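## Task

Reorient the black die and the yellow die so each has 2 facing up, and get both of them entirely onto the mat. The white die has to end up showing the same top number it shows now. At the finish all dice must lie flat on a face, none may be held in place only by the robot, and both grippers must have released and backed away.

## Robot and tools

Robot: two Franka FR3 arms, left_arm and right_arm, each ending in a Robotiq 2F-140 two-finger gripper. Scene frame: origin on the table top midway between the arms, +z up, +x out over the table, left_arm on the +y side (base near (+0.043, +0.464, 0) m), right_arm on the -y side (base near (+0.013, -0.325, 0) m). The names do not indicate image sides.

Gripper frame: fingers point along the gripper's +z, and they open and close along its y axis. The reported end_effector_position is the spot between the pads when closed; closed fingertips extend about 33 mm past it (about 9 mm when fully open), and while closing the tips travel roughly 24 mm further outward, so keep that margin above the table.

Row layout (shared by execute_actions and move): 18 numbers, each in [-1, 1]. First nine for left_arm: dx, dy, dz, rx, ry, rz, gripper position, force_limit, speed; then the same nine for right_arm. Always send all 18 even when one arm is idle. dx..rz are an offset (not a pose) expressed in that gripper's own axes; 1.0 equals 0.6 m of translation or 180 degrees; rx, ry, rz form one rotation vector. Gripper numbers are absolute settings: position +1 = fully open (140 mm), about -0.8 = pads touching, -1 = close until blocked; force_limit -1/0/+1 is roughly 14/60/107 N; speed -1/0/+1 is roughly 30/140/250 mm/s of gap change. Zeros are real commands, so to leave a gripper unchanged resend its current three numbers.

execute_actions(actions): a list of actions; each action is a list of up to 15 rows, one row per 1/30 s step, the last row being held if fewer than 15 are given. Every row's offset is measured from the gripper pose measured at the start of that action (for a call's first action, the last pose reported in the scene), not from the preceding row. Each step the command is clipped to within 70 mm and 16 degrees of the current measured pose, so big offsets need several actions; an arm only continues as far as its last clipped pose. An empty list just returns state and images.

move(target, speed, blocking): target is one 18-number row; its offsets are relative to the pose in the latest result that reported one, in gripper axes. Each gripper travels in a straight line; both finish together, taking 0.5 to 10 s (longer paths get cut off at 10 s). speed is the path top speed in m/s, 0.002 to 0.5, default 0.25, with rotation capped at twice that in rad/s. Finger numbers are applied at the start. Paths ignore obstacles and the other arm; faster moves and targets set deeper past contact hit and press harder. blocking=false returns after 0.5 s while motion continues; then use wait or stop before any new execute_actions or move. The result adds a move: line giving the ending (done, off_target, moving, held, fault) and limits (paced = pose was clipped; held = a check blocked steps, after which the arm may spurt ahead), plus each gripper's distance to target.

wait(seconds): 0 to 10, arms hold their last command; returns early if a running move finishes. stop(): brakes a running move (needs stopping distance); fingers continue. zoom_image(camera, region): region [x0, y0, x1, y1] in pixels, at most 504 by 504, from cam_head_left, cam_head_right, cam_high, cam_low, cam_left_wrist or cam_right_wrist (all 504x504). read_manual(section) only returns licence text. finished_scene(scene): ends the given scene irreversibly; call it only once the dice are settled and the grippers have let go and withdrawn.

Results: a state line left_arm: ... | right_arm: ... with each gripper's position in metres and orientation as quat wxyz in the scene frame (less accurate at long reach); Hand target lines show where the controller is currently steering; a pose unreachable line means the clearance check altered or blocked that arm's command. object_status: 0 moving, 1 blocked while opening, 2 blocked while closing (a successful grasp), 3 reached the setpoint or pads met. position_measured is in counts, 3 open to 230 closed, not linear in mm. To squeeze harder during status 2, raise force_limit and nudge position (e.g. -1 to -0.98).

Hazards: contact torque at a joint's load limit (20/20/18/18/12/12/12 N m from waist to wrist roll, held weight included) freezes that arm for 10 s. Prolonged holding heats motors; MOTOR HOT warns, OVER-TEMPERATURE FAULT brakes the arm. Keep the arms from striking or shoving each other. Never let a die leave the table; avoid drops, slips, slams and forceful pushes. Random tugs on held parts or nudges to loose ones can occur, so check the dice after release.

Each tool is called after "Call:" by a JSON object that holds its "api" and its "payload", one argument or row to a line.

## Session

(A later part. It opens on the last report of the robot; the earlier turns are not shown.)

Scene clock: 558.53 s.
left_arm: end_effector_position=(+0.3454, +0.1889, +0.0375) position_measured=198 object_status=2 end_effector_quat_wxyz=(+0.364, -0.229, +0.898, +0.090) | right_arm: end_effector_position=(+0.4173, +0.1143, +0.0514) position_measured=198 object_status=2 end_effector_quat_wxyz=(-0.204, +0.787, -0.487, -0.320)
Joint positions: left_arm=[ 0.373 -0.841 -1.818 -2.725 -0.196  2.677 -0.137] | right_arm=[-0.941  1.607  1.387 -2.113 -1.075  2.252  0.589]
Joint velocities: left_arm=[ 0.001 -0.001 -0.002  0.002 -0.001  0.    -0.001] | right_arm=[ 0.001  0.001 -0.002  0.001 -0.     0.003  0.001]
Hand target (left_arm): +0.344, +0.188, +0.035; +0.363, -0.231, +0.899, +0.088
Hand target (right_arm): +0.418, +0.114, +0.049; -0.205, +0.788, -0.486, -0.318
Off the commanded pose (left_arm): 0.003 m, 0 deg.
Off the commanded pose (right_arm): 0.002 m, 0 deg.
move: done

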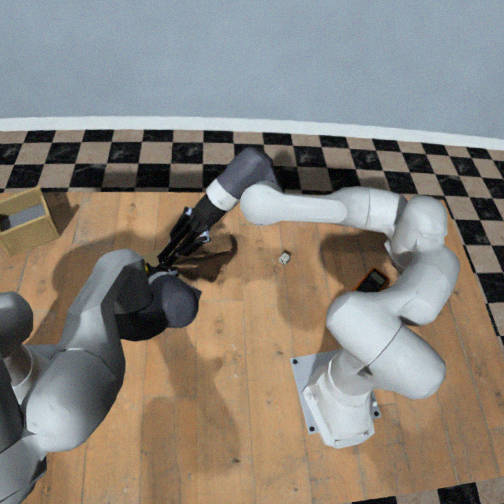

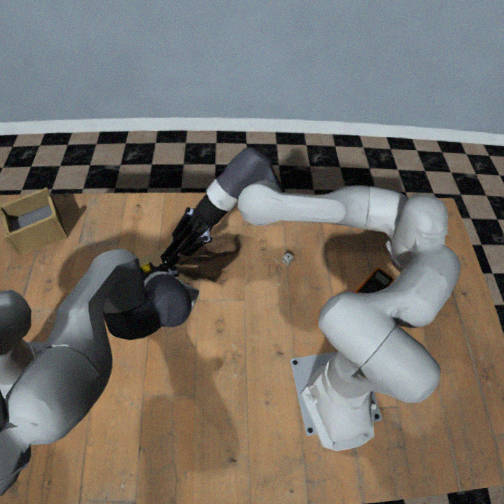

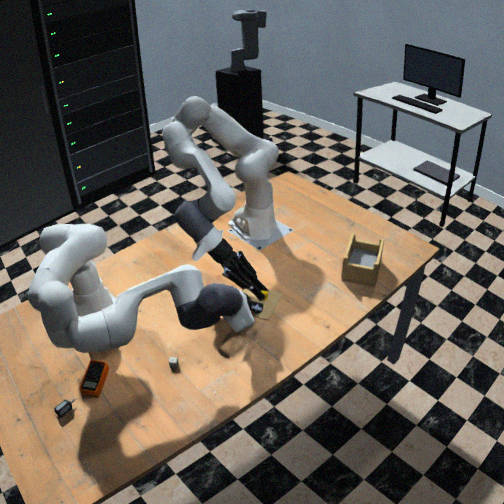

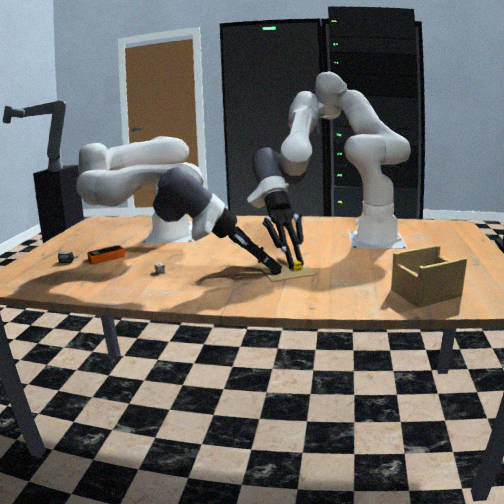

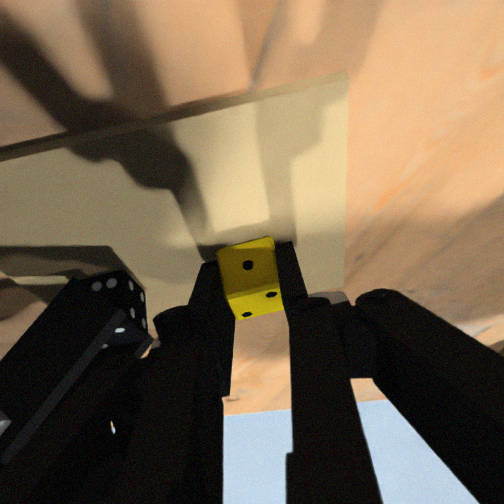

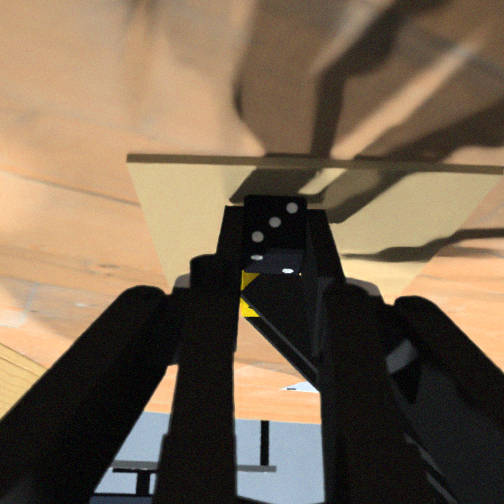

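Call:
{"api": "move", "payload": {
  "target": [0,0,0,0,0,0,-0.3,0,-0.4, 0,0,0,0,0,0,-0.3,0,-0.4],
  "speed": 0.05
}}

Call:
{"api": "move", "payload": {
  "target": [-0.15,0.04,-0.25,0,0,0,-0.3,0,-0.4, -0.05,0,-0.33,0,0,0,-0.3,0,-0.4],
  "speed": 0.3
}}

Call:
{"api": "zoom_image", "payload": {
  "camera": "cam_low",
  "region": [140, 240, 330, 300]
}}

Scene clock: 573.30 s.
left_arm: end_effector_position=(+0.3456, +0.1889, +0.0378) position_measured=167 object_status=3 end_effector_quat_wxyz=(+0.364, -0.229, +0.898, +0.090) | right_arm: end_effector_position=(+0.4174, +0.1144, +0.0514) position_measured=167 object_status=3 end_effector_quat_wxyz=(-0.205, +0.787, -0.487, -0.320)
Joint positions: left_arm=[ 0.373 -0.841 -1.817 -2.725 -0.196  2.676 -0.137] | right_arm=[-0.941  1.607  1.386 -2.113 -1.075  2.252  0.589]
Joint velocities: left_arm=[-0.001 -0.    -0.    -0.    -0.001 -0.     0.002] | right_arm=[ 0.001 -0.001  0.    -0.     0.001  0.    -0.   ]
Hand target (left_arm): +0.345, +0.189, +0.038; +0.364, -0.229, +0.898, +0.090
Hand target (right_arm): +0.417, +0.114, +0.051; -0.204, +0.787, -0.487, -0.320
Off the commanded pose (left_arm): 0.000 m, 0 deg.
Off the commanded pose (right_arm): 0.000 m, 0 deg.
move: done

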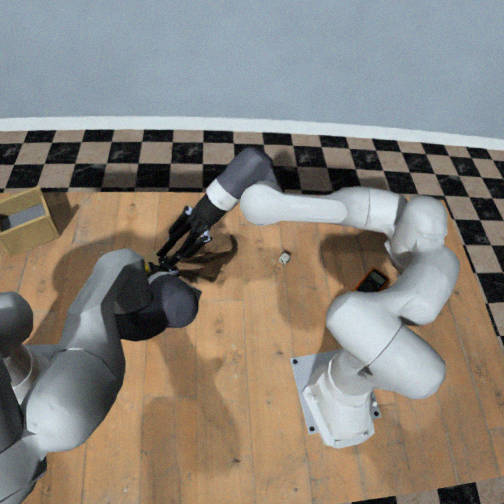

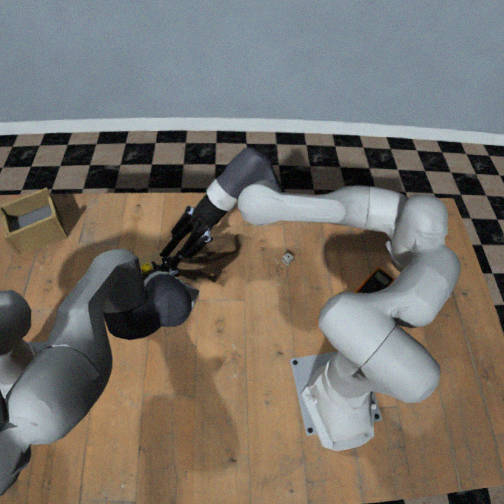

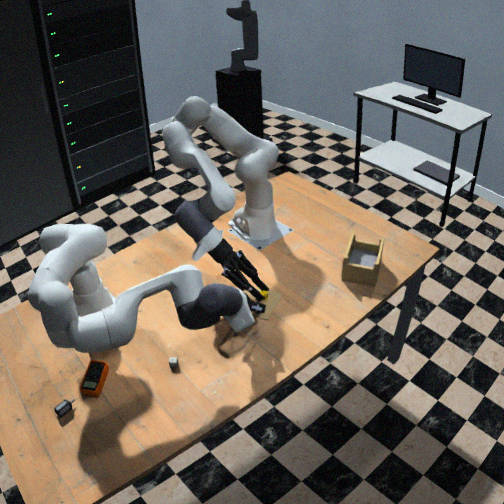

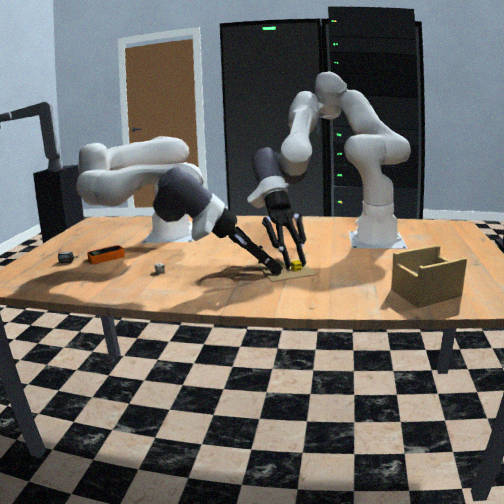

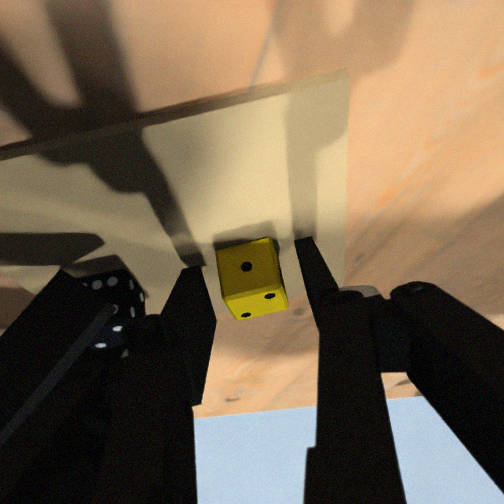

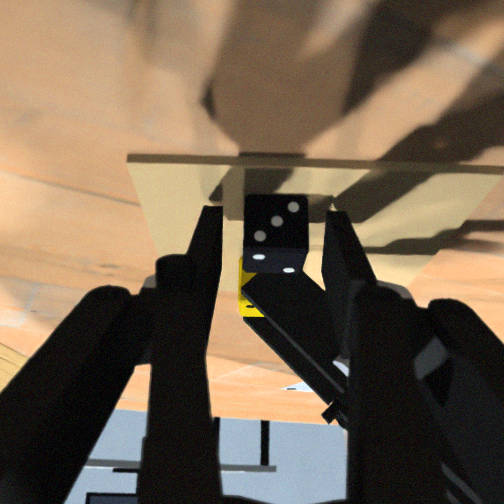

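Scene clock: 574.83 s.
left_arm: end_effector_position=(+0.2966, +0.1922, +0.2020) position_measured=167 object_status=3 end_effector_quat_wxyz=(+0.361, -0.231, +0.899, +0.089) | right_arm: end_effector_position=(+0.4699, +0.0098, +0.2117) position_measured=167 object_status=3 end_effector_quat_wxyz=(-0.202, +0.785, -0.491, -0.318)
Joint positions: left_arm=[-0.217 -0.941 -1.172 -2.719 -0.099  2.189  0.01 ] | right_arm=[-1.131  1.503  1.705 -2.048 -0.797  1.915  0.517]
Joint velocities: left_arm=[-0.002  0.002  0.002 -0.     0.005 -0.01   0.008] | right_arm=[-0.001  0.004  0.001  0.001  0.001 -0.008 -0.004]
Hand target (left_arm): +0.296, +0.194, +0.201; +0.359, -0.227, +0.901, +0.094
Hand target (right_arm): +0.469, +0.010, +0.213; -0.203, +0.787, -0.487, -0.318
Off the commanded pose (left_arm): 0.007 m, 0 deg.
Off the commanded pose (right_arm): 0.003 m, 1 deg.
move: off_target (left_arm)

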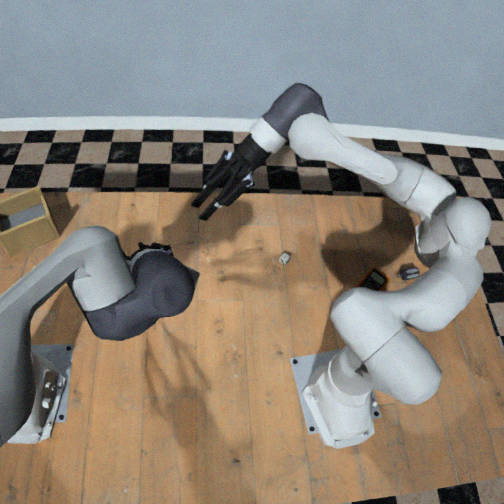

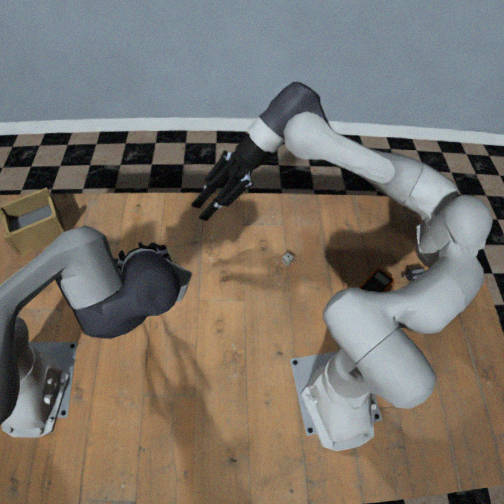

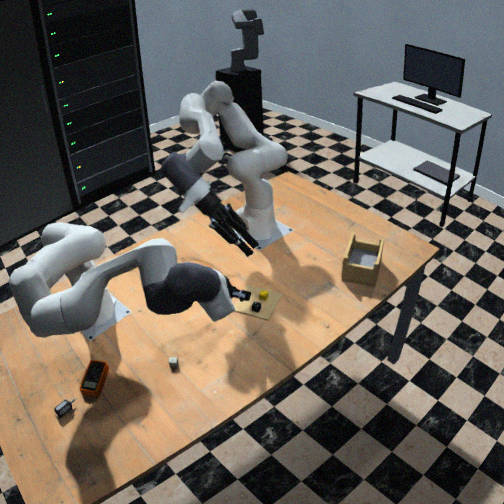

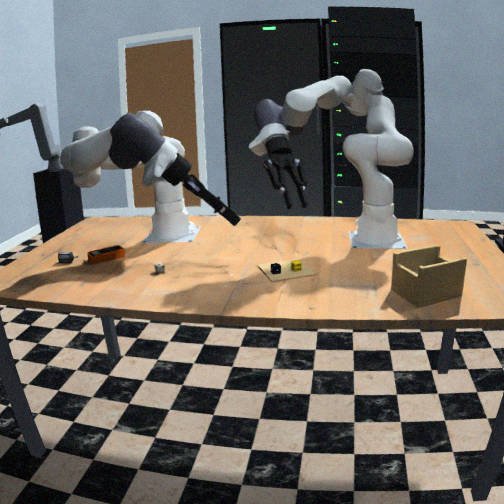

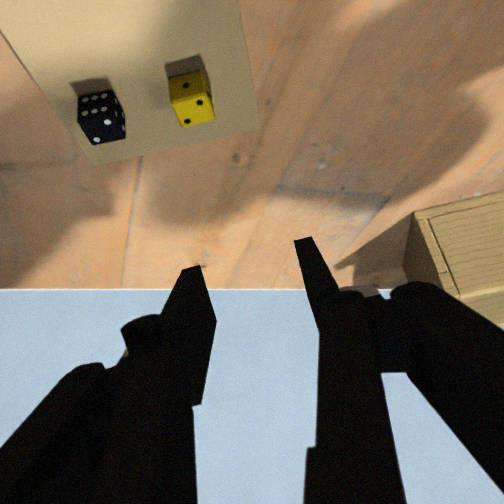

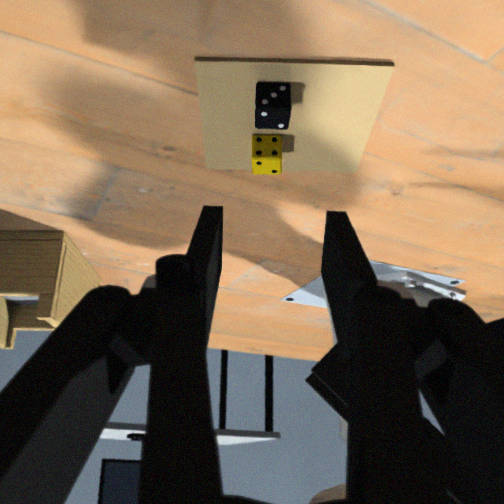

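Region (140, 240, 330, 300) of cam_low's 504x504 image, scaled by 2.653, with more detail than that image has; it fills the top 159 rows of this view, and the rest is white.

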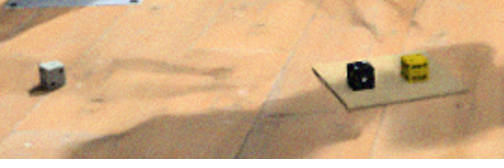

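Call:
{"api": "zoom_image", "payload": {
  "camera": "cam_high",
  "region": [155, 345, 195, 380]
}}

Region (155, 345, 195, 380) of cam_high's 504x504 image, scaled by 12.600, with more detail than that image has; it fills the top 441 rows of this view, and the rest is white.

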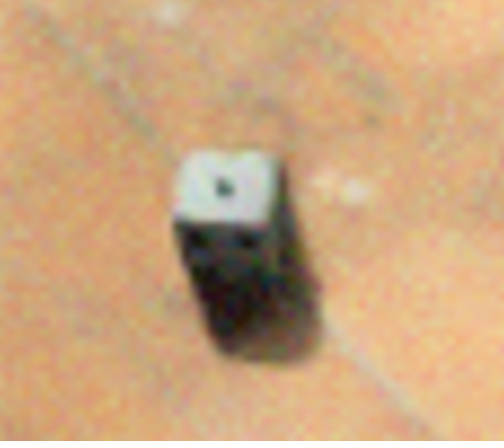

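Call:
{"api": "finished_scene", "payload": {
  "scene": 1
}}

The scene is finished: the task was done.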